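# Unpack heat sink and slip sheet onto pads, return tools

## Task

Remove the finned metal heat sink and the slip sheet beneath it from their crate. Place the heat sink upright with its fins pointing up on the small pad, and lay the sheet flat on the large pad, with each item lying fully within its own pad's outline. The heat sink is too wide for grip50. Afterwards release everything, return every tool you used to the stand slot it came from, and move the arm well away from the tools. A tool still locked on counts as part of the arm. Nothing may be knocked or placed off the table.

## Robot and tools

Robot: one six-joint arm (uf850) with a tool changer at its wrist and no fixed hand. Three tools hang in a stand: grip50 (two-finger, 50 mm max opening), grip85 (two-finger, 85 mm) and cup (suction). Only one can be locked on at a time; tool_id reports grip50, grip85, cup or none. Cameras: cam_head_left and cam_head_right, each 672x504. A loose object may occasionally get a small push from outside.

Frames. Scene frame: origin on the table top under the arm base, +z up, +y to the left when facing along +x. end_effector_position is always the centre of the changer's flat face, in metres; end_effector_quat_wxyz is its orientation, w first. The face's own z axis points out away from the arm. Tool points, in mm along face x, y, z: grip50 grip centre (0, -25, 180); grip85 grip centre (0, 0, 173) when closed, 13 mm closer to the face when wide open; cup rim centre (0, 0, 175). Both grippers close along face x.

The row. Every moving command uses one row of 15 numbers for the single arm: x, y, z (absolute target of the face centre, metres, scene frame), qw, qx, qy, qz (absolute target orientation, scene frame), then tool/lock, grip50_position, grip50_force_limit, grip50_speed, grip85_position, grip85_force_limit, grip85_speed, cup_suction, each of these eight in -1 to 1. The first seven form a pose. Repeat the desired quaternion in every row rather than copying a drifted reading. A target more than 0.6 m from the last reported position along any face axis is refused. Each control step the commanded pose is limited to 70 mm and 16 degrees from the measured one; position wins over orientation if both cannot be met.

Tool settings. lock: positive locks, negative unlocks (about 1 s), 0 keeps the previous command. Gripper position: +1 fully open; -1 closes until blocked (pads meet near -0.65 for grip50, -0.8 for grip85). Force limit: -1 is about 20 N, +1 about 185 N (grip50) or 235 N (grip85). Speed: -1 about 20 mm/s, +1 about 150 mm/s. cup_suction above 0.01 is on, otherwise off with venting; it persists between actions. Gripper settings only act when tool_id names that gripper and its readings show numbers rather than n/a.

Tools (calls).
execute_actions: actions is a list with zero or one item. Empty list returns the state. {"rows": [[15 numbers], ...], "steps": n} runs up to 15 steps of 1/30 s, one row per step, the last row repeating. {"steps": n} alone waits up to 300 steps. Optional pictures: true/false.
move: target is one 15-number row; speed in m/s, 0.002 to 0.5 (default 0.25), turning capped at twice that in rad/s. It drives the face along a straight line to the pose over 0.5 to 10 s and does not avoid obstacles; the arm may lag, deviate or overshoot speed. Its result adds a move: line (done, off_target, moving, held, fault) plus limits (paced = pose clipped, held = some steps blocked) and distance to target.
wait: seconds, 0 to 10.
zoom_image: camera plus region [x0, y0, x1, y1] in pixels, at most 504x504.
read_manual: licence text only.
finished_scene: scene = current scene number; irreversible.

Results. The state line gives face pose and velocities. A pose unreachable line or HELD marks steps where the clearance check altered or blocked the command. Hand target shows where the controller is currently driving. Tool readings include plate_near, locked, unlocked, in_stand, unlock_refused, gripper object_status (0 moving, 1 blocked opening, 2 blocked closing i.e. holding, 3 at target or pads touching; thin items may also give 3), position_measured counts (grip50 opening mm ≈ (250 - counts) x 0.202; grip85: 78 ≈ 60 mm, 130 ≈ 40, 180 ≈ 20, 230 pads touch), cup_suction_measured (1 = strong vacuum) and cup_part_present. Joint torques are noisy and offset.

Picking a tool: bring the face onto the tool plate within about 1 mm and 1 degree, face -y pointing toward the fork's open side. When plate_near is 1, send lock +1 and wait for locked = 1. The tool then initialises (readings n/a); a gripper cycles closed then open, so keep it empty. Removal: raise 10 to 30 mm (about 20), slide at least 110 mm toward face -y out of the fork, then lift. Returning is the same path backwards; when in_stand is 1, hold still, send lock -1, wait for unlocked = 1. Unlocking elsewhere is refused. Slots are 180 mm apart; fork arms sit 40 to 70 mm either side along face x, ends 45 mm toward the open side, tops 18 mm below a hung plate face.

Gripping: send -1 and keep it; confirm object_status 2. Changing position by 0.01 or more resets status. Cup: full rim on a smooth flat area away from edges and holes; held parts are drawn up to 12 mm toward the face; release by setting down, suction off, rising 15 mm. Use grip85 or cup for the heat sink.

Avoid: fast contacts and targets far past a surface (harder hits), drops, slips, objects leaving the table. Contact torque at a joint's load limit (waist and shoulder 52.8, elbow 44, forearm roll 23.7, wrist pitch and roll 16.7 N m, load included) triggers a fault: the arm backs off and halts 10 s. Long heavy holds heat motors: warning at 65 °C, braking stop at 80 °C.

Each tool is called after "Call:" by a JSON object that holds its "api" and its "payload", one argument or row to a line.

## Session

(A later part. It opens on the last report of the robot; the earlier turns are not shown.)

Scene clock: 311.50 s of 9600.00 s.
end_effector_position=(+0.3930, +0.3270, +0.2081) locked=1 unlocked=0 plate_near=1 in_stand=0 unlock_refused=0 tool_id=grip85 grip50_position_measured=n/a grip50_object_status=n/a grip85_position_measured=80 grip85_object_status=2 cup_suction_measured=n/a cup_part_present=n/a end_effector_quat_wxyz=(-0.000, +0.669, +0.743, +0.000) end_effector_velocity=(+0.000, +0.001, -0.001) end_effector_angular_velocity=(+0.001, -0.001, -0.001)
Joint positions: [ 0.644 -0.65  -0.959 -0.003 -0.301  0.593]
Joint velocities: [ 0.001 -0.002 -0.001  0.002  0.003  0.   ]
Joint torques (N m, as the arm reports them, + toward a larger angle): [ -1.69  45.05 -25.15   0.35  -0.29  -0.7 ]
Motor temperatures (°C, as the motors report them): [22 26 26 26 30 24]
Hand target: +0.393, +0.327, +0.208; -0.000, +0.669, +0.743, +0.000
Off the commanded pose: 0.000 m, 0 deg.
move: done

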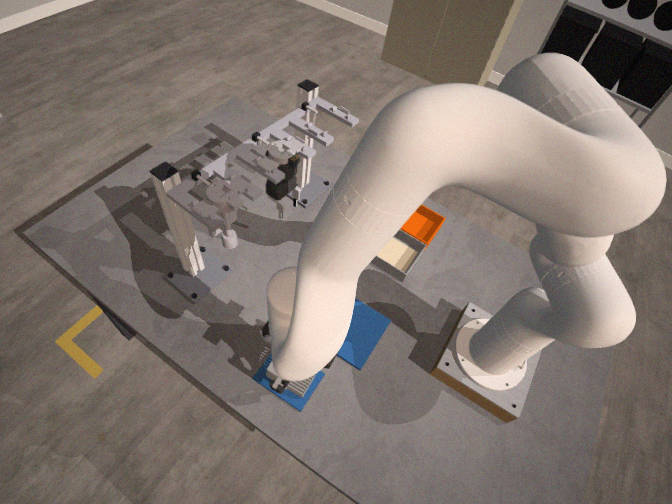

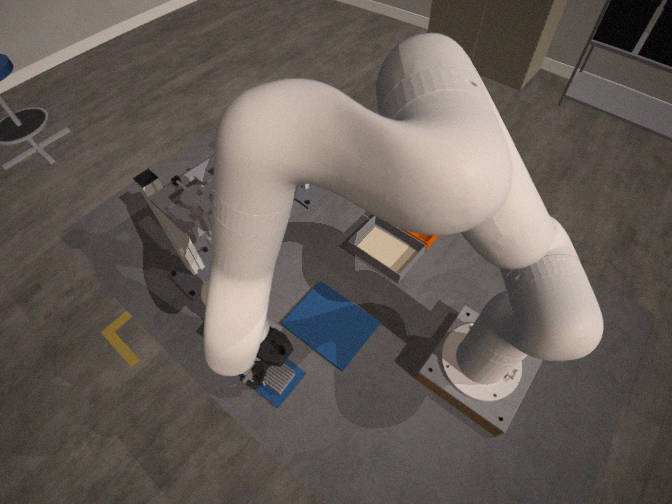

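Good. Set down and release.

Call:
{"api": "move", "payload": {
  "target": [0.392,0.327,0.2055,0,0.669,0.743,0,0,1,0,0,-1,-0.3,-0.7,0],
  "speed": 0.008
}}

Call:
{"api": "move", "payload": {
  "target": [0.392,0.327,0.2055,0,0.669,0.743,0,0,1,0,0,0.9,-0.3,0,0],
  "speed": 0.01
}}

Call:
{"api": "move", "payload": {
  "target": [0.392,0.327,0.27,0,0.669,0.743,0,0,1,0,0,1,-0.3,0,0],
  "speed": 0.1
}}

Call:
{"api": "move", "payload": {
  "target": [0.515,-0.1517,0.385,0,0.7299,0.6835,0,0,1,0,0,1,0,0,0],
  "speed": 0.3
}}

Call:
{"api": "move", "payload": {
  "target": [0.6447,-0.1602,0.385,0,0.7299,0.6835,0,0,1,0,0,1,0,0,0],
  "speed": 0.08
}}

Call:
{"api": "move", "payload": {
  "target": [0.6447,-0.1602,0.365,0,0.7299,0.6835,0,0,1,0,0,1,0,0,0],
  "speed": 0.015
}}

Call:
{"api": "move", "payload": {
  "target": [0.6447,-0.1602,0.365,0,0.7299,0.6835,0,-1,1,0,0,1,0,0,0],
  "speed": 0.015
}}

Call:
{"api": "execute_actions", "payload": {
  "actions": [
    {"steps":20}
  ],
  "pictures": false
}}

Call:
{"api": "zoom_image", "payload": {
  "camera": "cam_head_left",
  "region": [245, 335, 335, 415]
}}

Scene clock: 322.10 s of 9600.00 s.
end_effector_position=(+0.3921, +0.3270, +0.2058) locked=1 unlocked=0 plate_near=1 in_stand=0 unlock_refused=0 tool_id=grip85 grip50_position_measured=n/a grip50_object_status=n/a grip85_position_measured=80 grip85_object_status=2 cup_suction_measured=n/a cup_part_present=n/a end_effector_quat_wxyz=(-0.000, +0.669, +0.743, -0.000) end_effector_velocity=(-0.000, +0.000, -0.001) end_effector_angular_velocity=(+0.001, +0.000, -0.001)
Joint positions: [ 0.645 -0.654 -0.958 -0.003 -0.296  0.594]
Joint velocities: [ 0.    -0.001  0.001  0.002  0.002 -0.   ]
Joint torques (N m, as the arm reports them, + toward a larger angle): [ -0.74  40.99 -24.17   0.56   0.4   -0.78]
Motor temperatures (°C, as the motors report them): [22 26 26 26 30 24]
Hand target: +0.392, +0.327, +0.205; -0.000, +0.669, +0.743, +0.000
Off the commanded pose: 0.000 m, 0 deg.
move: done

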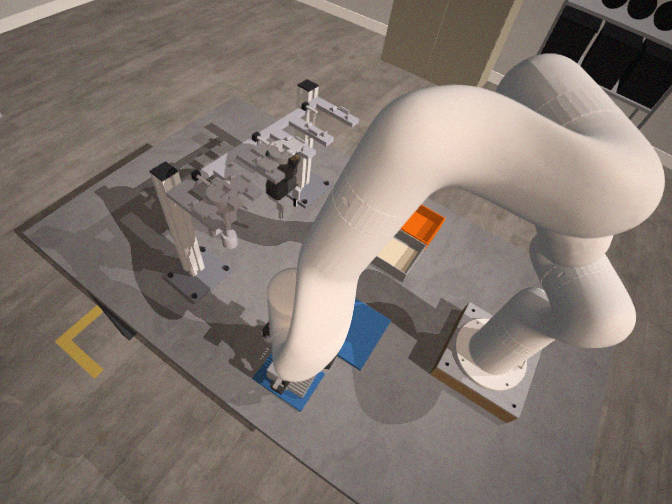

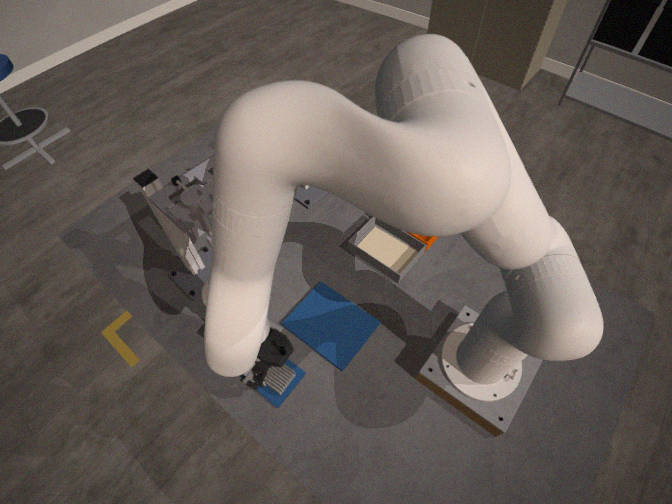

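Scene clock: 322.80 s of 9600.00 s.
end_effector_position=(+0.3920, +0.3270, +0.2055) locked=1 unlocked=0 plate_near=1 in_stand=0 unlock_refused=0 tool_id=grip85 grip50_position_measured=n/a grip50_object_status=n/a grip85_position_measured=16 grip85_object_status=3 cup_suction_measured=n/a cup_part_present=n/a end_effector_quat_wxyz=(-0.000, +0.669, +0.743, -0.000) end_effector_velocity=(+0.000, +0.000, -0.000) end_effector_angular_velocity=(+0.000, +0.000, -0.001)
Joint positions: [ 0.645 -0.654 -0.958 -0.003 -0.295  0.594]
Joint velocities: [-0.    -0.    -0.     0.001 -0.     0.   ]
Joint torques (N m, as the arm reports them, + toward a larger angle): [ -1.36  44.04 -24.48   0.25  -0.29  -0.71]
Motor temperatures (°C, as the motors report them): [22 26 26 26 30 24]
Hand target: +0.392, +0.327, +0.205; -0.000, +0.669, +0.743, +0.000
Off the commanded pose: 0.000 m, 0 deg.
move: done

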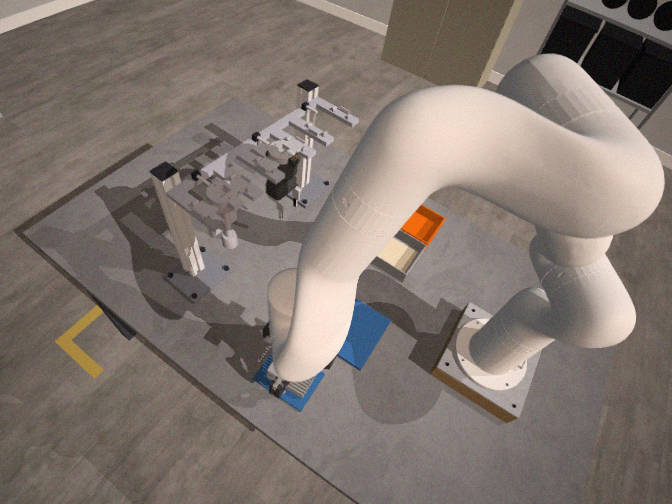

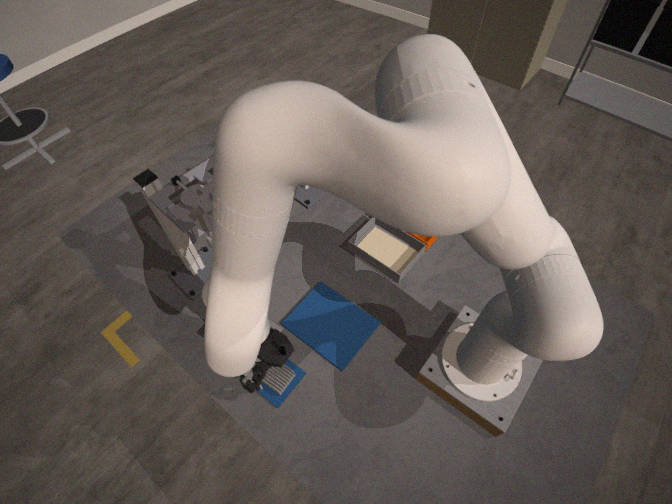

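Scene clock: 323.87 s of 9600.00 s.
end_effector_position=(+0.3917, +0.3267, +0.2698) locked=1 unlocked=0 plate_near=1 in_stand=0 unlock_refused=0 tool_id=grip85 grip50_position_measured=n/a grip50_object_status=n/a grip85_position_measured=3 grip85_object_status=3 cup_suction_measured=n/a cup_part_present=n/a end_effector_quat_wxyz=(+0.000, +0.669, +0.743, -0.000) end_effector_velocity=(+0.000, +0.000, +0.002) end_effector_angular_velocity=(-0.000, -0.000, -0.000)
Joint positions: [ 0.645 -0.522 -0.948 -0.003 -0.418  0.594]
Joint velocities: [ 0.     0.003 -0.001 -0.001 -0.003  0.001]
Joint torques (N m, as the arm reports them, + toward a larger angle): [ -1.72  42.07 -27.56   0.32  -0.29  -0.66]
Motor temperatures (°C, as the motors report them): [22 26 26 26 30 24]
Hand target: +0.392, +0.327, +0.270; +0.000, +0.669, +0.743, -0.000
Off the commanded pose: 0.000 m, 0 deg.
move: done

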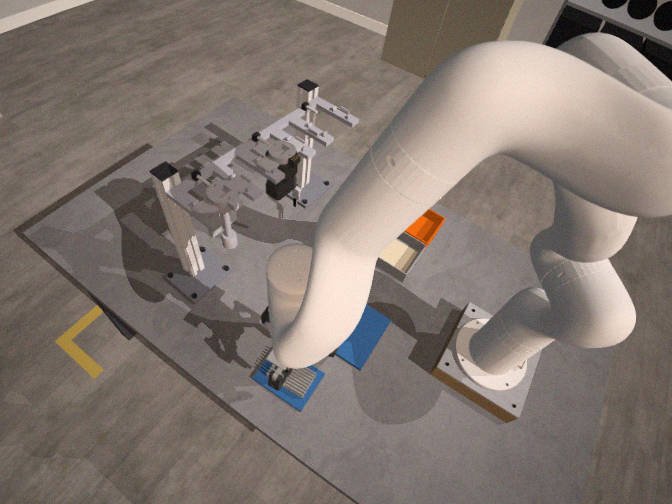

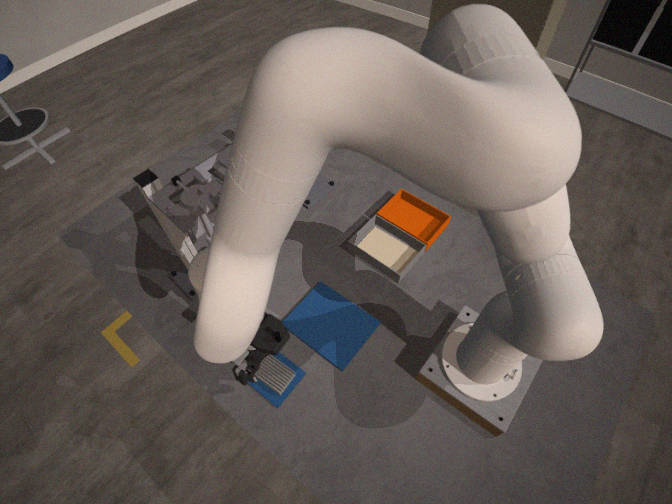

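Scene clock: 326.13 s of 9600.00 s.
end_effector_position=(+0.5138, -0.1531, +0.3852) locked=1 unlocked=0 plate_near=1 in_stand=0 unlock_refused=0 tool_id=grip85 grip50_position_measured=n/a grip50_object_status=n/a grip85_position_measured=3 grip85_object_status=3 cup_suction_measured=n/a cup_part_present=n/a end_effector_quat_wxyz=(+0.002, +0.730, +0.684, -0.002) end_effector_velocity=(+0.001, -0.002, +0.001) end_effector_angular_velocity=(+0.001, -0.003, -0.001)
Joint positions: [-0.344 -0.388 -1.073  0.    -0.679 -0.228]
Joint velocities: [-0.003 -0.002 -0.005  0.003 -0.001 -0.005]
Joint torques (N m, as the arm reports them, + toward a larger angle): [ -1.68  41.19 -32.84   0.53  -0.3   -0.65]
Motor temperatures (°C, as the motors report them): [22 26 26 26 30 24]
Hand target: +0.514, -0.153, +0.385; +0.002, +0.730, +0.683, -0.002
Off the commanded pose: 0.002 m, 0 deg.
move: done

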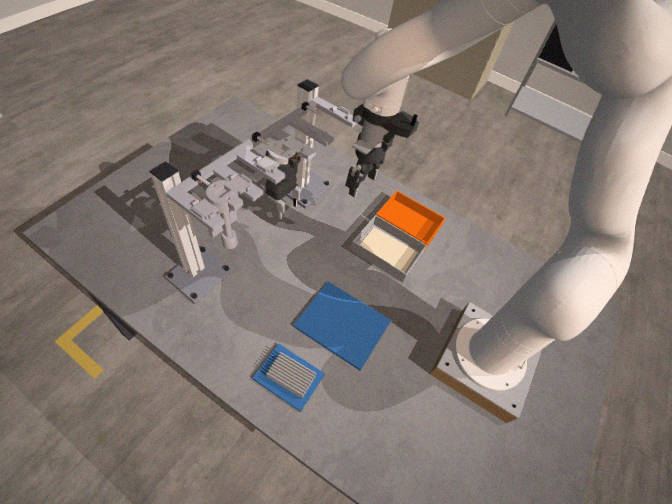

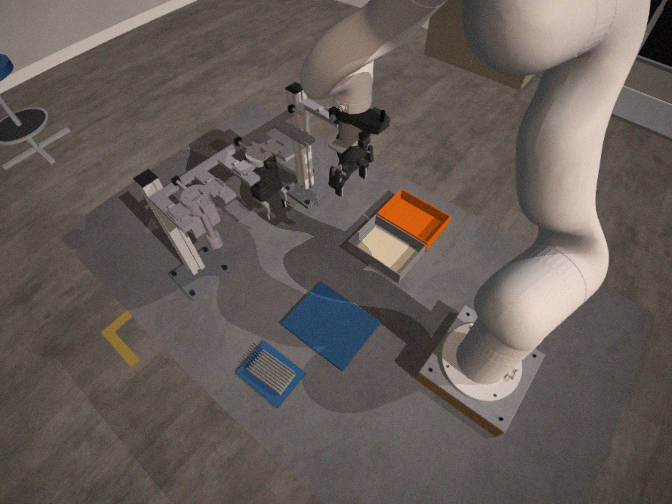

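Scene clock: 328.20 s of 9600.00 s.
end_effector_position=(+0.6444, -0.1603, +0.3855) locked=1 unlocked=0 plate_near=1 in_stand=0 unlock_refused=0 tool_id=grip85 grip50_position_measured=n/a grip50_object_status=n/a grip85_position_measured=3 grip85_object_status=3 cup_suction_measured=n/a cup_part_present=n/a end_effector_quat_wxyz=(+0.000, +0.730, +0.683, -0.000) end_effector_velocity=(+0.002, +0.000, -0.000) end_effector_angular_velocity=(+0.001, +0.001, +0.000)
Joint positions: [-0.299 -0.68  -1.512  0.008 -0.827 -0.188]
Joint velocities: [ 0.001 -0.004 -0.006  0.002 -0.003 -0.001]
Joint torques (N m, as the arm reports them, + toward a larger angle): [ -1.75  53.5  -34.88   0.49  -0.29  -0.63]
Motor temperatures (°C, as the motors report them): [22 26 26 26 30 24]
Hand target: +0.645, -0.160, +0.386; +0.000, +0.730, +0.683, +0.000
Off the commanded pose: 0.001 m, 0 deg.
move: done

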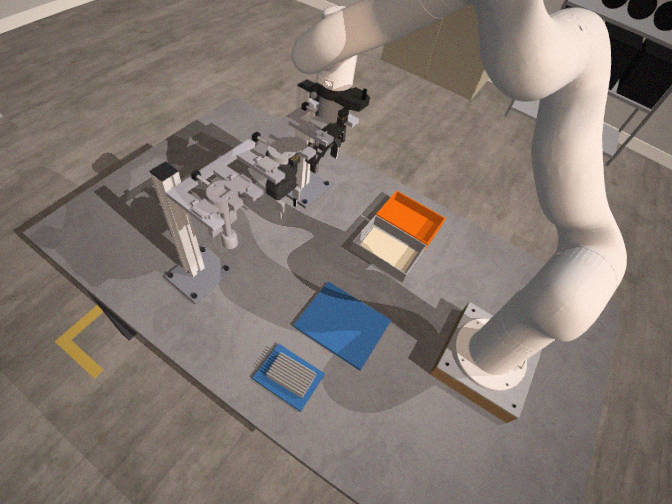

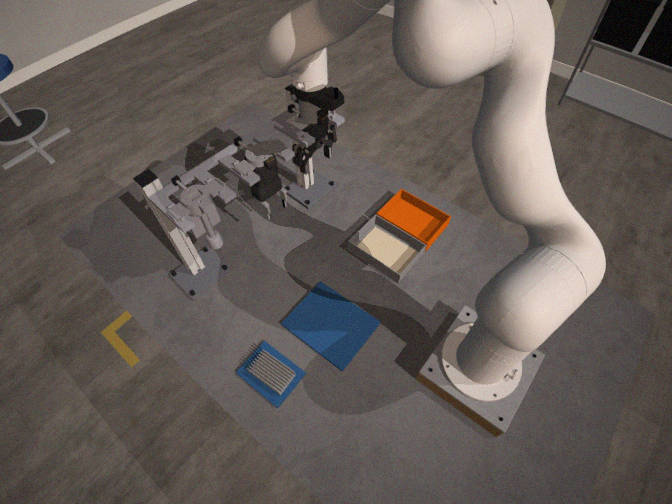

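Scene clock: 329.80 s of 9600.00 s.
end_effector_position=(+0.6449, -0.1602, +0.3653) locked=1 unlocked=0 plate_near=1 in_stand=1 unlock_refused=0 tool_id=grip85 grip50_position_measured=n/a grip50_object_status=n/a grip85_position_measured=3 grip85_object_status=3 cup_suction_measured=n/a cup_part_present=n/a end_effector_quat_wxyz=(+0.000, +0.730, +0.684, +0.000) end_effector_velocity=(+0.000, -0.001, +0.000) end_effector_angular_velocity=(+0.000, -0.003, -0.001)
Joint positions: [-0.299 -0.703 -1.5    0.009 -0.791 -0.189]
Joint velocities: [-0.001 -0.    -0.001  0.002  0.003 -0.001]
Joint torques (N m, as the arm reports them, + toward a larger angle): [ -2.05  52.35 -33.67   0.64  -0.28  -0.68]
Motor temperatures (°C, as the motors report them): [22 26 26 26 30 24]
Hand target: +0.645, -0.160, +0.365; -0.000, +0.730, +0.684, +0.000
Off the commanded pose: 0.000 m, 0 deg.
move: done

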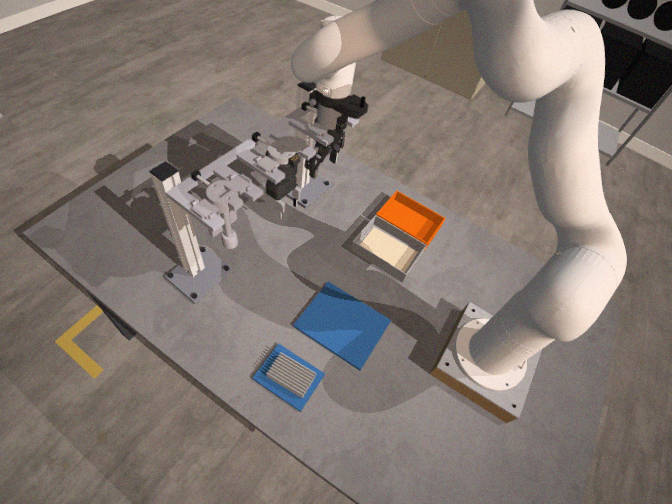

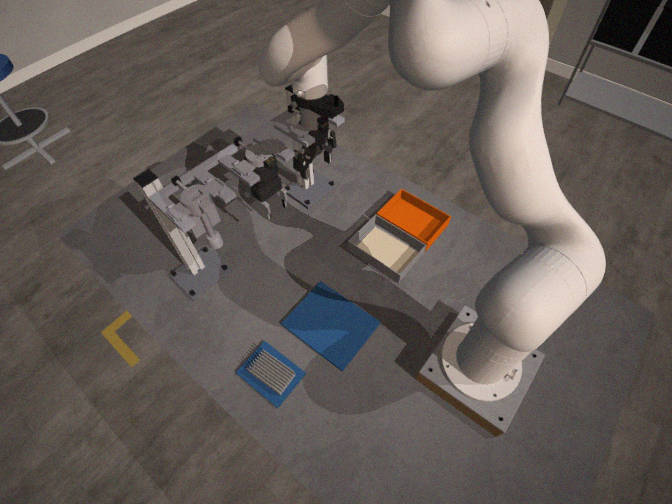

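Scene clock: 330.50 s of 9600.00 s.
end_effector_position=(+0.6447, -0.1602, +0.3650) locked=0 unlocked=0 plate_near=1 in_stand=1 unlock_refused=0 tool_id=none grip50_position_measured=n/a grip50_object_status=n/a grip85_position_measured=n/a grip85_object_status=n/a cup_suction_measured=n/a cup_part_present=n/a end_effector_quat_wxyz=(+0.000, +0.730, +0.684, +0.000) end_effector_velocity=(-0.000, +0.000, -0.001) end_effector_angular_velocity=(+0.000, +0.001, -0.001)
Joint positions: [-0.299 -0.703 -1.5    0.009 -0.791 -0.189]
Joint velocities: [-0.    -0.001 -0.     0.    -0.     0.001]
Joint torques (N m, as the arm reports them, + toward a larger angle): [ -1.66  45.67 -28.27   0.62  -0.25  -0.63]
Motor temperatures (°C, as the motors report them): [22 26 26 26 30 24]
Hand target: +0.645, -0.160, +0.365; -0.000, +0.730, +0.684, +0.000
Off the commanded pose: 0.000 m, 0 deg.
move: done

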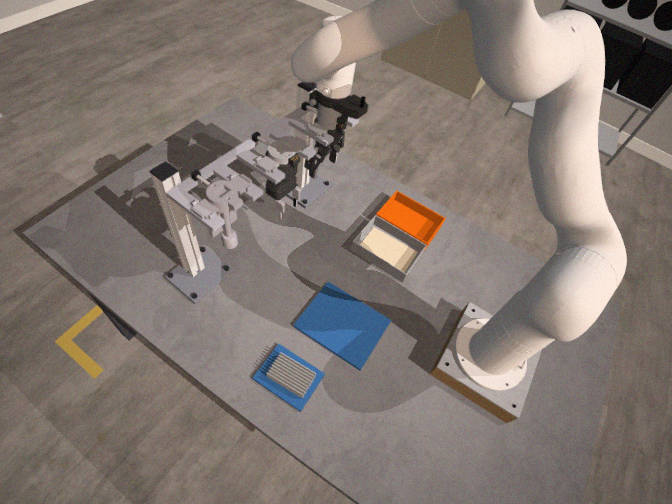

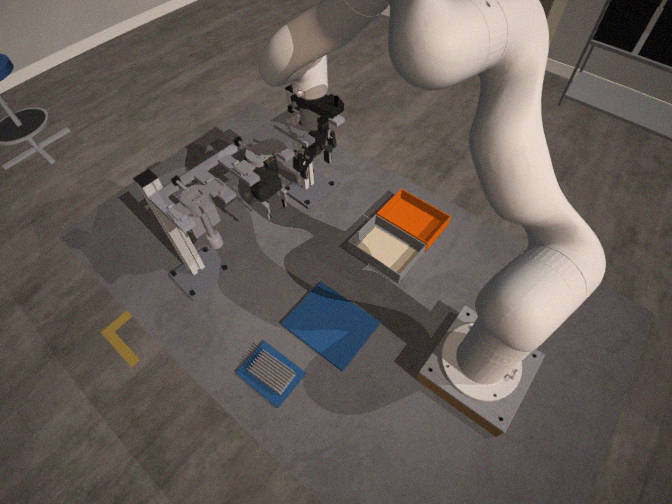

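Scene clock: 331.17 s of 9600.00 s.
end_effector_position=(+0.6447, -0.1602, +0.3650) locked=0 unlocked=1 plate_near=1 in_stand=1 unlock_refused=0 tool_id=none grip50_position_measured=n/a grip50_object_status=n/a grip85_position_measured=n/a grip85_object_status=n/a cup_suction_measured=n/a cup_part_present=n/a end_effector_quat_wxyz=(+0.000, +0.730, +0.684, +0.000) end_effector_velocity=(-0.000, -0.000, -0.001) end_effector_angular_velocity=(-0.000, +0.001, +0.002)
Joint positions: [-0.299 -0.703 -1.5    0.009 -0.791 -0.189]
Joint velocities: [ 0.    -0.001 -0.    -0.001 -0.    -0.001]
Joint torques (N m, as the arm reports them, + toward a larger angle): [ -1.98  45.24 -28.26   0.47  -0.29  -0.69]
Motor temperatures (°C, as the motors report them): [22 26 26 26 30 24]
Hand target: +0.645, -0.160, +0.365; -0.000, +0.730, +0.684, +0.000
Off the commanded pose: 0.000 m, 0 deg.
Steps of this call (steps 1 to 20: nothing new was sent). Readings (end_effector_position | what the end effector reports):
1: (+0.6447, -0.1602, +0.3650) | locked=0 unlocked=0 plate_near=1 in_stand=1 unlock_refused=0 tool_id=none grip50_position_measured=n/a grip50_object_status=n/a grip85_position_measured=n/a grip85_object_status=n/a cup_suction_measured=n/a cup_part_present=n/a
2: (+0.6447, -0.1602, +0.3650) | locked=0 unlocked=0 plate_near=1 in_stand=1 unlock_refused=0 tool_id=none grip50_position_measured=n/a grip50_object_status=n/a grip85_position_measured=n/a grip85_object_status=n/a cup_suction_measured=n/a cup_part_present=n/a
4: (+0.6447, -0.1602, +0.3650) | locked=0 unlocked=1 plate_near=1 in_stand=1 unlock_refused=0 tool_id=none grip50_position_measured=n/a grip50_object_status=n/a grip85_position_measured=n/a grip85_object_status=n/a cup_suction_measured=n/a cup_part_present=n/a
8: (+0.6447, -0.1602, +0.3650) | locked=0 unlocked=1 plate_near=1 in_stand=1 unlock_refused=0 tool_id=none grip50_position_measured=n/a grip50_object_status=n/a grip85_position_measured=n/a grip85_object_status=n/a cup_suction_measured=n/a cup_part_present=n/a
20: the state above

Region (245, 335, 335, 415) of cam_head_left's 672x504 image, scaled by 5.600, with more detail than that image has.

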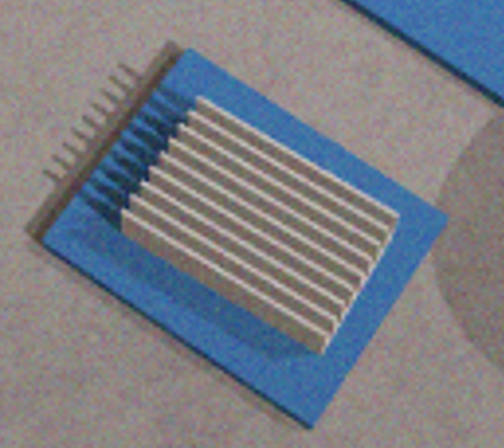

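Call:
{"api": "move", "payload": {
  "target": [0.6447,-0.1602,0.405,0,0.7299,0.6835,0,0,0,0,0,0,0,0,0],
  "speed": 0.06
}}

Call:
{"api": "move", "payload": {
  "target": [0.6683,0.199,0.405,0,0.7299,0.6835,0,0,0,0,0,0,0,0,0],
  "speed": 0.25
}}

Call:
{"api": "move", "payload": {
  "target": [0.6683,0.199,0.385,0,0.7299,0.6835,0,0,0,0,0,0,0,0,0],
  "speed": 0.02
}}

Call:
{"api": "zoom_image", "payload": {
  "camera": "cam_head_left",
  "region": [160, 130, 280, 240]
}}

Call:
{"api": "zoom_image", "payload": {
  "camera": "cam_head_right",
  "region": [140, 140, 260, 250]
}}

Scene clock: 338.10 s of 9600.00 s.
end_effector_position=(+0.6444, -0.1602, +0.4048) locked=0 unlocked=1 plate_near=0 in_stand=0 unlock_refused=0 tool_id=none grip50_position_measured=n/a grip50_object_status=n/a grip85_position_measured=n/a grip85_object_status=n/a cup_suction_measured=n/a cup_part_present=n/a end_effector_quat_wxyz=(-0.000, +0.730, +0.683, -0.000) end_effector_velocity=(-0.000, -0.001, +0.001) end_effector_angular_velocity=(-0.000, +0.001, +0.001)
Joint positions: [-0.299 -0.66  -1.528  0.008 -0.862 -0.188]
Joint velocities: [-0.001  0.    -0.001 -0.001 -0.003 -0.001]
Joint torques (N m, as the arm reports them, + toward a larger angle): [ -2.03  44.58 -28.82   0.75  -0.29  -0.63]
Motor temperatures (°C, as the motors report them): [22 26 26 26 30 24]
Hand target: +0.644, -0.160, +0.405; +0.000, +0.730, +0.683, -0.000
Off the commanded pose: 0.000 m, 0 deg.
move: done

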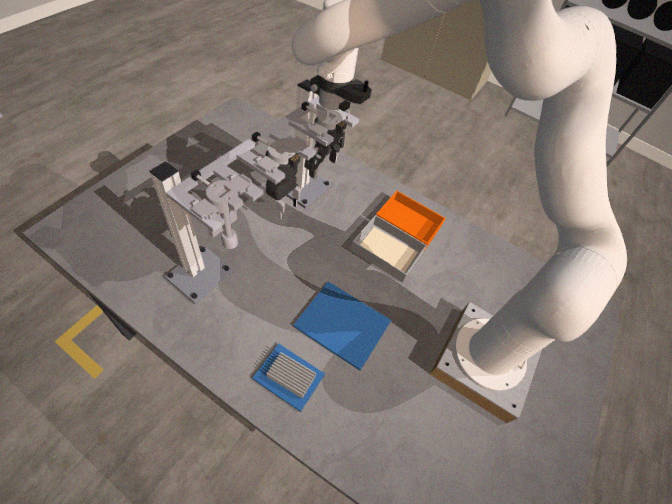

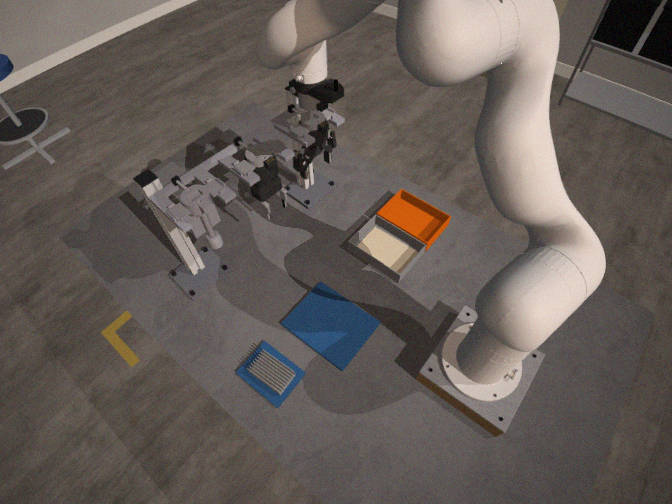

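Scene clock: 340.10 s of 9600.00 s.
end_effector_position=(+0.6689, +0.1990, +0.4052) locked=0 unlocked=1 plate_near=0 in_stand=0 unlock_refused=0 tool_id=none grip50_position_measured=n/a grip50_object_status=n/a grip85_position_measured=n/a grip85_object_status=n/a cup_suction_measured=n/a cup_part_present=n/a end_effector_quat_wxyz=(-0.001, +0.730, +0.683, +0.002) end_effector_velocity=(+0.000, +0.002, +0.000) end_effector_angular_velocity=(-0.001, -0.000, +0.001)
Joint positions: [ 0.236 -0.742 -1.662  0.006 -0.91   0.349]
Joint velocities: [ 0.003 -0.002 -0.004 -0.002 -0.002  0.003]
Joint torques (N m, as the arm reports them, + toward a larger angle): [ -2.2   47.67 -29.41   0.54  -0.31  -0.68]
Motor temperatures (°C, as the motors report them): [22 26 26 26 30 24]
Hand target: +0.669, +0.199, +0.405; -0.001, +0.730, +0.683, +0.001
Off the commanded pose: 0.001 m, 0 deg.
move: done

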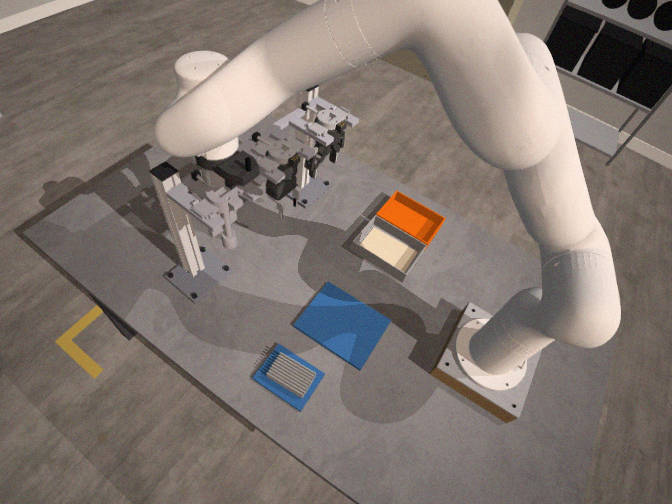

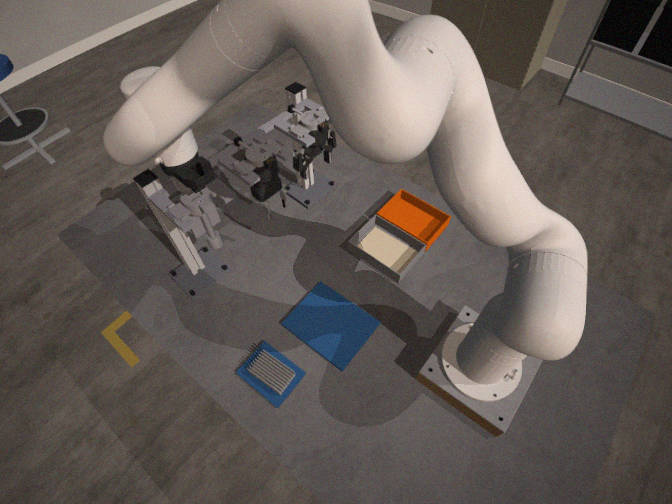

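Scene clock: 341.37 s of 9600.00 s.
end_effector_position=(+0.6684, +0.1990, +0.3851) locked=0 unlocked=1 plate_near=0 in_stand=0 unlock_refused=0 tool_id=none grip50_position_measured=n/a grip50_object_status=n/a grip85_position_measured=n/a grip85_object_status=n/a cup_suction_measured=n/a cup_part_present=n/a end_effector_quat_wxyz=(-0.000, +0.730, +0.684, +0.000) end_effector_velocity=(+0.000, +0.001, -0.001) end_effector_angular_velocity=(+0.001, -0.002, +0.001)
Joint positions: [ 0.237 -0.76  -1.645  0.003 -0.877  0.351]
Joint velocities: [ 0.001 -0.001  0.001  0.     0.003 -0.   ]
Joint torques (N m, as the arm reports them, + toward a larger angle): [ -2.17  47.81 -29.3    0.45  -0.24  -0.69]
Motor temperatures (°C, as the motors report them): [22 26 26 26 30 24]
Hand target: +0.668, +0.199, +0.385; -0.000, +0.730, +0.684, +0.000
Off the commanded pose: 0.000 m, 0 deg.
move: done

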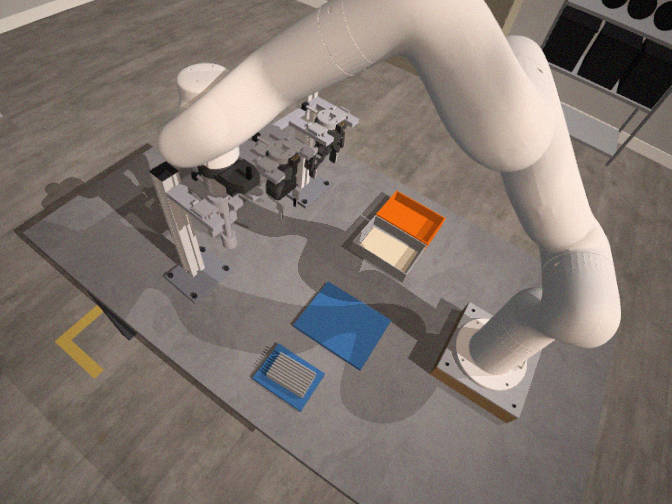

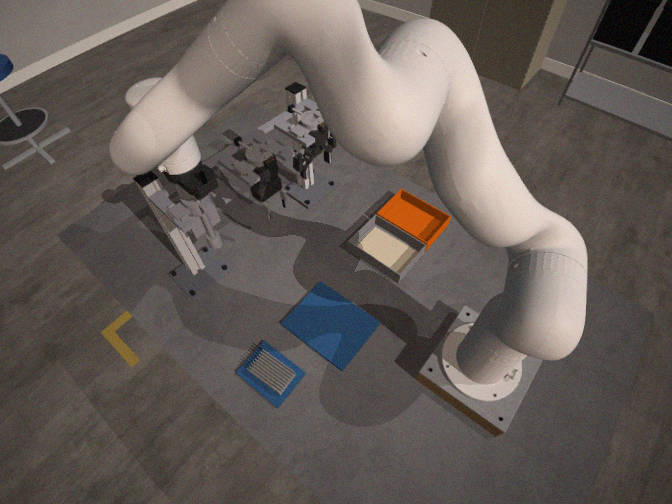

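Region (160, 130, 280, 240) of cam_head_left's 672x504 image, scaled by 4.200, with more detail than that image has; it fills the top 462 rows of this view, and the rest is white.

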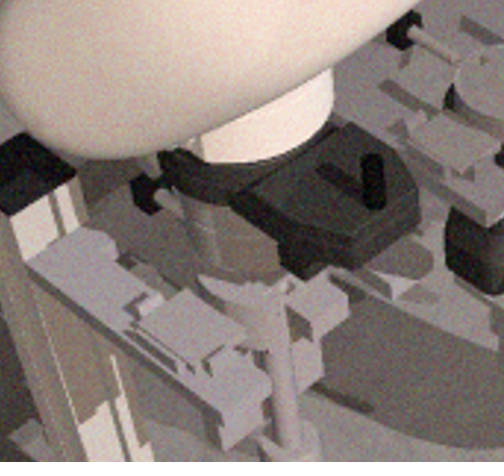

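Region (140, 140, 260, 250) of cam_head_right's 672x504 image, scaled by 4.200, with more detail than that image has; it fills the top 462 rows of this view, and the rest is white.

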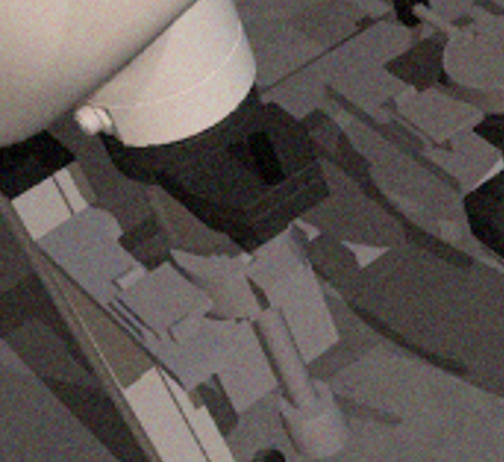

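Probe down.

Call:
{"api": "execute_actions", "payload": {
  "actions": [
    {"rows":[[0.6683,0.199,0.384,0,0.7299,0.6835,0,0,0,0,0,0,0,0,0],[0.6683,0.199,0.383,0,0.7299,0.6835,0,0,0,0,0,0,0,0,0],[0.6683,0.199,0.382,0,0.7299,0.6835,0,0,0,0,0,0,0,0,0],[0.6683,0.199,0.381,0,0.7299,0.6835,0,0,0,0,0,0,0,0,0]],"steps":12}
  ],
  "pictures": false
}}

Scene clock: 344.17 s of 9600.00 s.
end_effector_position=(+0.6683, +0.1990, +0.3811) locked=0 unlocked=1 plate_near=0 in_stand=0 unlock_refused=0 tool_id=none grip50_position_measured=n/a grip50_object_status=n/a grip85_position_measured=n/a grip85_object_status=n/a cup_suction_measured=n/a cup_part_present=n/a end_effector_quat_wxyz=(-0.000, +0.730, +0.684, -0.000) end_effector_velocity=(+0.000, -0.000, -0.000) end_effector_angular_velocity=(+0.000, -0.002, -0.002)
Joint positions: [ 0.237 -0.764 -1.642  0.003 -0.87   0.351]
Joint velocities: [-0.    -0.     0.    -0.     0.003  0.002]
Joint torques (N m, as the arm reports them, + toward a larger angle): [ -1.56  47.91 -29.28   0.61  -0.28  -0.65]
Motor temperatures (°C, as the motors report them): [22 26 26 26 30 24]
Hand target: +0.668, +0.199, +0.381; -0.000, +0.730, +0.684, +0.000
Off the commanded pose: 0.000 m, 0 deg.
Steps of this call (steps 1 to 72: nothing new was sent; steps 73 to 84: all 12 steps of this action). Readings (end_effector_position | what the end effector reports):
73: (+0.6684, +0.1990, +0.3850) | locked=0 unlocked=1 plate_near=0 in_stand=0 unlock_refused=0 tool_id=none grip50_position_measured=n/a grip50_object_status=n/a grip85_position_measured=n/a grip85_object_status=n/a cup_suction_measured=n/a cup_part_present=n/a
74: (+0.6684, +0.1990, +0.3848) | locked=0 unlocked=1 plate_near=0 in_stand=0 unlock_refused=0 tool_id=none grip50_position_measured=n/a grip50_object_status=n/a grip85_position_measured=n/a grip85_object_status=n/a cup_suction_measured=n/a cup_part_present=n/a
76: (+0.6684, +0.1990, +0.3839) | locked=0 unlocked=1 plate_near=0 in_stand=0 unlock_refused=0 tool_id=none grip50_position_measured=n/a grip50_object_status=n/a grip85_position_measured=n/a grip85_object_status=n/a cup_suction_measured=n/a cup_part_present=n/a
80: (+0.6683, +0.1990, +0.3815) | locked=0 unlocked=1 plate_near=0 in_stand=0 unlock_refused=0 tool_id=none grip50_position_measured=n/a grip50_object_status=n/a grip85_position_measured=n/a grip85_object_status=n/a cup_suction_measured=n/a cup_part_present=n/a
84: the state above

Call:
{"api": "execute_actions", "payload": {
  "actions": [
    {"rows":[[0.6683,0.199,0.380,0,0.7299,0.6835,0,0,0,0,0,0,0,0,0],[0.6683,0.199,0.379,0,0.7299,0.6835,0,0,0,0,0,0,0,0,0],[0.6683,0.199,0.378,0,0.7299,0.6835,0,0,0,0,0,0,0,0,0],[0.6683,0.199,0.377,0,0.7299,0.6835,0,0,0,0,0,0,0,0,0]],"steps":12}
  ],
  "pictures": false
}}

Scene clock: 347.97 s of 9600.00 s.
end_effector_position=(+0.6683, +0.1990, +0.3771) locked=0 unlocked=1 plate_near=0 in_stand=0 unlock_refused=0 tool_id=none grip50_position_measured=n/a grip50_object_status=n/a grip85_position_measured=n/a grip85_object_status=n/a cup_suction_measured=n/a cup_part_present=n/a end_effector_quat_wxyz=(-0.000, +0.730, +0.684, -0.000) end_effector_velocity=(+0.000, +0.000, -0.000) end_effector_angular_velocity=(+0.001, -0.003, -0.000)
Joint positions: [ 0.237 -0.768 -1.639  0.003 -0.863  0.351]
Joint velocities: [-0.    -0.    -0.    -0.     0.003  0.001]
Joint torques (N m, as the arm reports them, + toward a larger angle): [ -1.93  48.42 -29.08   0.81  -0.26  -0.66]
Motor temperatures (°C, as the motors report them): [22 26 26 26 30 24]
Hand target: +0.668, +0.199, +0.377; -0.000, +0.730, +0.684, +0.000
Off the commanded pose: 0.000 m, 0 deg.
Steps of this call (steps 1 to 102: nothing new was sent; steps 103 to 114: all 12 steps of this action). Readings (end_effector_position | what the end effector reports):
103: (+0.6683, +0.1990, +0.3810) | locked=0 unlocked=1 plate_near=0 in_stand=0 unlock_refused=0 tool_id=none grip50_position_measured=n/a grip50_object_status=n/a grip85_position_measured=n/a grip85_object_status=n/a cup_suction_measured=n/a cup_part_present=n/a
104: (+0.6683, +0.1990, +0.3808) | locked=0 unlocked=1 plate_near=0 in_stand=0 unlock_refused=0 tool_id=none grip50_position_measured=n/a grip50_object_status=n/a grip85_position_measured=n/a grip85_object_status=n/a cup_suction_measured=n/a cup_part_present=n/a
106: (+0.6684, +0.1990, +0.3799) | locked=0 unlocked=1 plate_near=0 in_stand=0 unlock_refused=0 tool_id=none grip50_position_measured=n/a grip50_object_status=n/a grip85_position_measured=n/a grip85_object_status=n/a cup_suction_measured=n/a cup_part_present=n/a
110: (+0.6682, +0.1990, +0.3775) | locked=0 unlocked=1 plate_near=0 in_stand=0 unlock_refused=0 tool_id=none grip50_position_measured=n/a grip50_object_status=n/a grip85_position_measured=n/a grip85_object_status=n/a cup_suction_measured=n/a cup_part_present=n/a
114: the state above

Call:
{"api": "execute_actions", "payload": {
  "actions": [
    {"rows":[[0.6683,0.199,0.376,0,0.7299,0.6835,0,0,0,0,0,0,0,0,0],[0.6683,0.199,0.375,0,0.7299,0.6835,0,0,0,0,0,0,0,0,0],[0.6683,0.199,0.374,0,0.7299,0.6835,0,0,0,0,0,0,0,0,0]],"steps":12}
  ],
  "pictures": false
}}

Scene clock: 350.47 s of 9600.00 s.
end_effector_position=(+0.6683, +0.1990, +0.3741) locked=0 unlocked=1 plate_near=0 in_stand=0 unlock_refused=0 tool_id=none grip50_position_measured=n/a grip50_object_status=n/a grip85_position_measured=n/a grip85_object_status=n/a cup_suction_measured=n/a cup_part_present=n/a end_effector_quat_wxyz=(-0.000, +0.730, +0.684, +0.000) end_effector_velocity=(+0.000, +0.000, +0.000) end_effector_angular_velocity=(+0.002, -0.002, -0.001)
Joint positions: [ 0.237 -0.771 -1.637  0.003 -0.857  0.351]
Joint velocities: [-0.     0.    -0.     0.001  0.002 -0.001]
Joint torques (N m, as the arm reports them, + toward a larger angle): [ -1.72  48.12 -28.86   0.57  -0.26  -0.63]
Motor temperatures (°C, as the motors report them): [22 26 27 26 30 24]
Hand target: +0.668, +0.199, +0.374; -0.000, +0.730, +0.684, +0.000
Off the commanded pose: 0.000 m, 0 deg.
Steps of this call (steps 1 to 63: nothing new was sent; steps 64 to 75: all 12 steps of this action). Readings (end_effector_position | what the end effector reports):
64: (+0.6683, +0.1990, +0.3770) | locked=0 unlocked=1 plate_near=0 in_stand=0 unlock_refused=0 tool_id=none grip50_position_measured=n/a grip50_object_status=n/a grip85_position_measured=n/a grip85_object_status=n/a cup_suction_measured=n/a cup_part_present=n/a
65: (+0.6683, +0.1990, +0.3768) | locked=0 unlocked=1 plate_near=0 in_stand=0 unlock_refused=0 tool_id=none grip50_position_measured=n/a grip50_object_status=n/a grip85_position_measured=n/a grip85_object_status=n/a cup_suction_measured=n/a cup_part_present=n/a
67: (+0.6684, +0.1990, +0.3759) | locked=0 unlocked=1 plate_near=0 in_stand=0 unlock_refused=0 tool_id=none grip50_position_measured=n/a grip50_object_status=n/a grip85_position_measured=n/a grip85_object_status=n/a cup_suction_measured=n/a cup_part_present=n/a
71: (+0.6683, +0.1990, +0.3742) | locked=0 unlocked=1 plate_near=0 in_stand=0 unlock_refused=0 tool_id=none grip50_position_measured=n/a grip50_object_status=n/a grip85_position_measured=n/a grip85_object_status=n/a cup_suction_measured=n/a cup_part_present=n/a
75: the state above

Call:
{"api": "execute_actions", "payload": {
  "actions": [
    {"rows":[[0.6683,0.199,0.373,0,0.7299,0.6835,0,0,0,0,0,0,0,0,0],[0.6683,0.199,0.372,0,0.7299,0.6835,0,0,0,0,0,0,0,0,0],[0.6683,0.199,0.371,0,0.7299,0.6835,0,0,0,0,0,0,0,0,0]],"steps":12}
  ],
  "pictures": false
}}

Scene clock: 354.03 s of 9600.00 s.
end_effector_position=(+0.6683, +0.1990, +0.3711) locked=0 unlocked=1 plate_near=0 in_stand=0 unlock_refused=0 tool_id=none grip50_position_measured=n/a grip50_object_status=n/a grip85_position_measured=n/a grip85_object_status=n/a cup_suction_measured=n/a cup_part_present=n/a end_effector_quat_wxyz=(-0.000, +0.730, +0.684, +0.000) end_effector_velocity=(+0.000, -0.000, +0.000) end_effector_angular_velocity=(+0.001, -0.001, -0.001)
Joint positions: [ 0.237 -0.774 -1.635  0.003 -0.852  0.351]
Joint velocities: [-0.    -0.    -0.     0.001  0.001  0.   ]
Joint torques (N m, as the arm reports them, + toward a larger angle): [ -1.61  48.12 -28.77   0.61  -0.27  -0.68]
Motor temperatures (°C, as the motors report them): [22 26 27 26 30 24]
Hand target: +0.668, +0.199, +0.371; -0.000, +0.730, +0.684, +0.000
Off the commanded pose: 0.000 m, 0 deg.
Steps of this call (steps 1 to 95: nothing new was sent; steps 96 to 107: all 12 steps of this action). Readings (end_effector_position | what the end effector reports):
96: (+0.6683, +0.1990, +0.3740) | locked=0 unlocked=1 plate_near=0 in_stand=0 unlock_refused=0 tool_id=none grip50_position_measured=n/a grip50_object_status=n/a grip85_position_measured=n/a grip85_object_status=n/a cup_suction_measured=n/a cup_part_present=n/a
97: (+0.6683, +0.1990, +0.3738) | locked=0 unlocked=1 plate_near=0 in_stand=0 unlock_refused=0 tool_id=none grip50_position_measured=n/a grip50_object_status=n/a grip85_position_measured=n/a grip85_object_status=n/a cup_suction_measured=n/a cup_part_present=n/a
99: (+0.6684, +0.1990, +0.3729) | locked=0 unlocked=1 plate_near=0 in_stand=0 unlock_refused=0 tool_id=none grip50_position_measured=n/a grip50_object_status=n/a grip85_position_measured=n/a grip85_object_status=n/a cup_suction_measured=n/a cup_part_present=n/a
103: (+0.6683, +0.1990, +0.3712) | locked=0 unlocked=1 plate_near=0 in_stand=0 unlock_refused=0 tool_id=none grip50_position_measured=n/a grip50_object_status=n/a grip85_position_measured=n/a grip85_object_status=n/a cup_suction_measured=n/a cup_part_present=n/a
107: the state above

Call:
{"api": "execute_actions", "payload": {
  "actions": [
    {"rows":[[0.6683,0.199,0.370,0,0.7299,0.6835,0,0,0,0,0,0,0,0,0],[0.6683,0.199,0.369,0,0.7299,0.6835,0,0,0,0,0,0,0,0,0],[0.6683,0.199,0.368,0,0.7299,0.6835,0,0,0,0,0,0,0,0,0]],"steps":12}
  ],
  "pictures": false
}}

Scene clock: 356.47 s of 9600.00 s.
end_effector_position=(+0.6683, +0.1990, +0.3681) locked=0 unlocked=1 plate_near=0 in_stand=1 unlock_refused=0 tool_id=none grip50_position_measured=n/a grip50_object_status=n/a grip85_position_measured=n/a grip85_object_status=n/a cup_suction_measured=n/a cup_part_present=n/a end_effector_quat_wxyz=(-0.000, +0.730, +0.684, +0.000) end_effector_velocity=(+0.000, -0.000, -0.001) end_effector_angular_velocity=(-0.000, -0.000, +0.001)
Joint positions: [ 0.237 -0.777 -1.633  0.003 -0.847  0.351]
Joint velocities: [-0.    -0.001  0.    -0.     0.002 -0.001]
Joint torques (N m, as the arm reports them, + toward a larger angle): [ -0.89  47.54 -29.1    0.56  -0.23  -0.63]
Motor temperatures (°C, as the motors report them): [22 26 27 26 30 24]
Hand target: +0.668, +0.199, +0.368; -0.000, +0.730, +0.684, +0.000
Off the commanded pose: 0.000 m, 0 deg.
Steps of this call (steps 1 to 61: nothing new was sent; steps 62 to 73: all 12 steps of this action). Readings (end_effector_position | what the end effector reports):
62: (+0.6683, +0.1990, +0.3710) | locked=0 unlocked=1 plate_near=0 in_stand=0 unlock_refused=0 tool_id=none grip50_position_measured=n/a grip50_object_status=n/a grip85_position_measured=n/a grip85_object_status=n/a cup_suction_measured=n/a cup_part_present=n/a
63: (+0.6683, +0.1990, +0.3708) | locked=0 unlocked=1 plate_near=0 in_stand=0 unlock_refused=0 tool_id=none grip50_position_measured=n/a grip50_object_status=n/a grip85_position_measured=n/a grip85_object_status=n/a cup_suction_measured=n/a cup_part_present=n/a
65: (+0.6684, +0.1990, +0.3699) | locked=0 unlocked=1 plate_near=0 in_stand=0 unlock_refused=0 tool_id=none grip50_position_measured=n/a grip50_object_status=n/a grip85_position_measured=n/a grip85_object_status=n/a cup_suction_measured=n/a cup_part_present=n/a
69: (+0.6683, +0.1990, +0.3682) | locked=0 unlocked=1 plate_near=0 in_stand=1 unlock_refused=0 tool_id=none grip50_position_measured=n/a grip50_object_status=n/a grip85_position_measured=n/a grip85_object_status=n/a cup_suction_measured=n/a cup_part_present=n/a
73: the state above

Call:
{"api": "execute_actions", "payload": {
  "actions": [
    {"rows":[[0.6683,0.199,0.367,0,0.7299,0.6835,0,0,0,0,0,0,0,0,0],[0.6683,0.199,0.366,0,0.7299,0.6835,0,0,0,0,0,0,0,0,0],[0.6683,0.199,0.365,0,0.7299,0.6835,0,0,0,0,0,0,0,0,0]],"steps":12}
  ],
  "pictures": false
}}

Scene clock: 359.03 s of 9600.00 s.
end_effector_position=(+0.6683, +0.1990, +0.3652) locked=0 unlocked=1 plate_near=1 in_stand=1 unlock_refused=0 tool_id=none grip50_position_measured=n/a grip50_object_status=n/a grip85_position_measured=n/a grip85_object_status=n/a cup_suction_measured=n/a cup_part_present=n/a end_effector_quat_wxyz=(-0.000, +0.730, +0.684, -0.000) end_effector_velocity=(+0.000, +0.000, -0.001) end_effector_angular_velocity=(+0.000, -0.001, +0.001)
Joint positions: [ 0.237 -0.78  -1.631  0.003 -0.842  0.351]
Joint velocities: [ 0.    -0.001  0.     0.     0.002 -0.001]
Joint torques (N m, as the arm reports them, + toward a larger angle): [ -2.49  45.83 -28.11   0.37  -0.09  -0.63]
Motor temperatures (°C, as the motors report them): [22 26 27 26 30 24]
Hand target: +0.668, +0.199, +0.365; -0.000, +0.730, +0.684, +0.000
Off the commanded pose: 0.000 m, 0 deg.
Steps of this call (steps 1 to 65: nothing new was sent; steps 66 to 77: all 12 steps of this action). Readings (end_effector_position | what the end effector reports):
66: (+0.6683, +0.1990, +0.3680) | locked=0 unlocked=1 plate_near=0 in_stand=1 unlock_refused=0 tool_id=none grip50_position_measured=n/a grip50_object_status=n/a grip85_position_measured=n/a grip85_object_status=n/a cup_suction_measured=n/a cup_part_present=n/a
67: (+0.6683, +0.1990, +0.3678) | locked=0 unlocked=1 plate_near=0 in_stand=1 unlock_refused=0 tool_id=none grip50_position_measured=n/a grip50_object_status=n/a grip85_position_measured=n/a grip85_object_status=n/a cup_suction_measured=n/a cup_part_present=n/a
69: (+0.6684, +0.1991, +0.3670) | locked=0 unlocked=1 plate_near=0 in_stand=1 unlock_refused=0 tool_id=none grip50_position_measured=n/a grip50_object_status=n/a grip85_position_measured=n/a grip85_object_status=n/a cup_suction_measured=n/a cup_part_present=n/a
73: (+0.6682, +0.1991, +0.3653) | locked=0 unlocked=1 plate_near=1 in_stand=1 unlock_refused=0 tool_id=none grip50_position_measured=n/a grip50_object_status=n/a grip85_position_measured=n/a grip85_object_status=n/a cup_suction_measured=n/a cup_part_present=n/a
77: the state above


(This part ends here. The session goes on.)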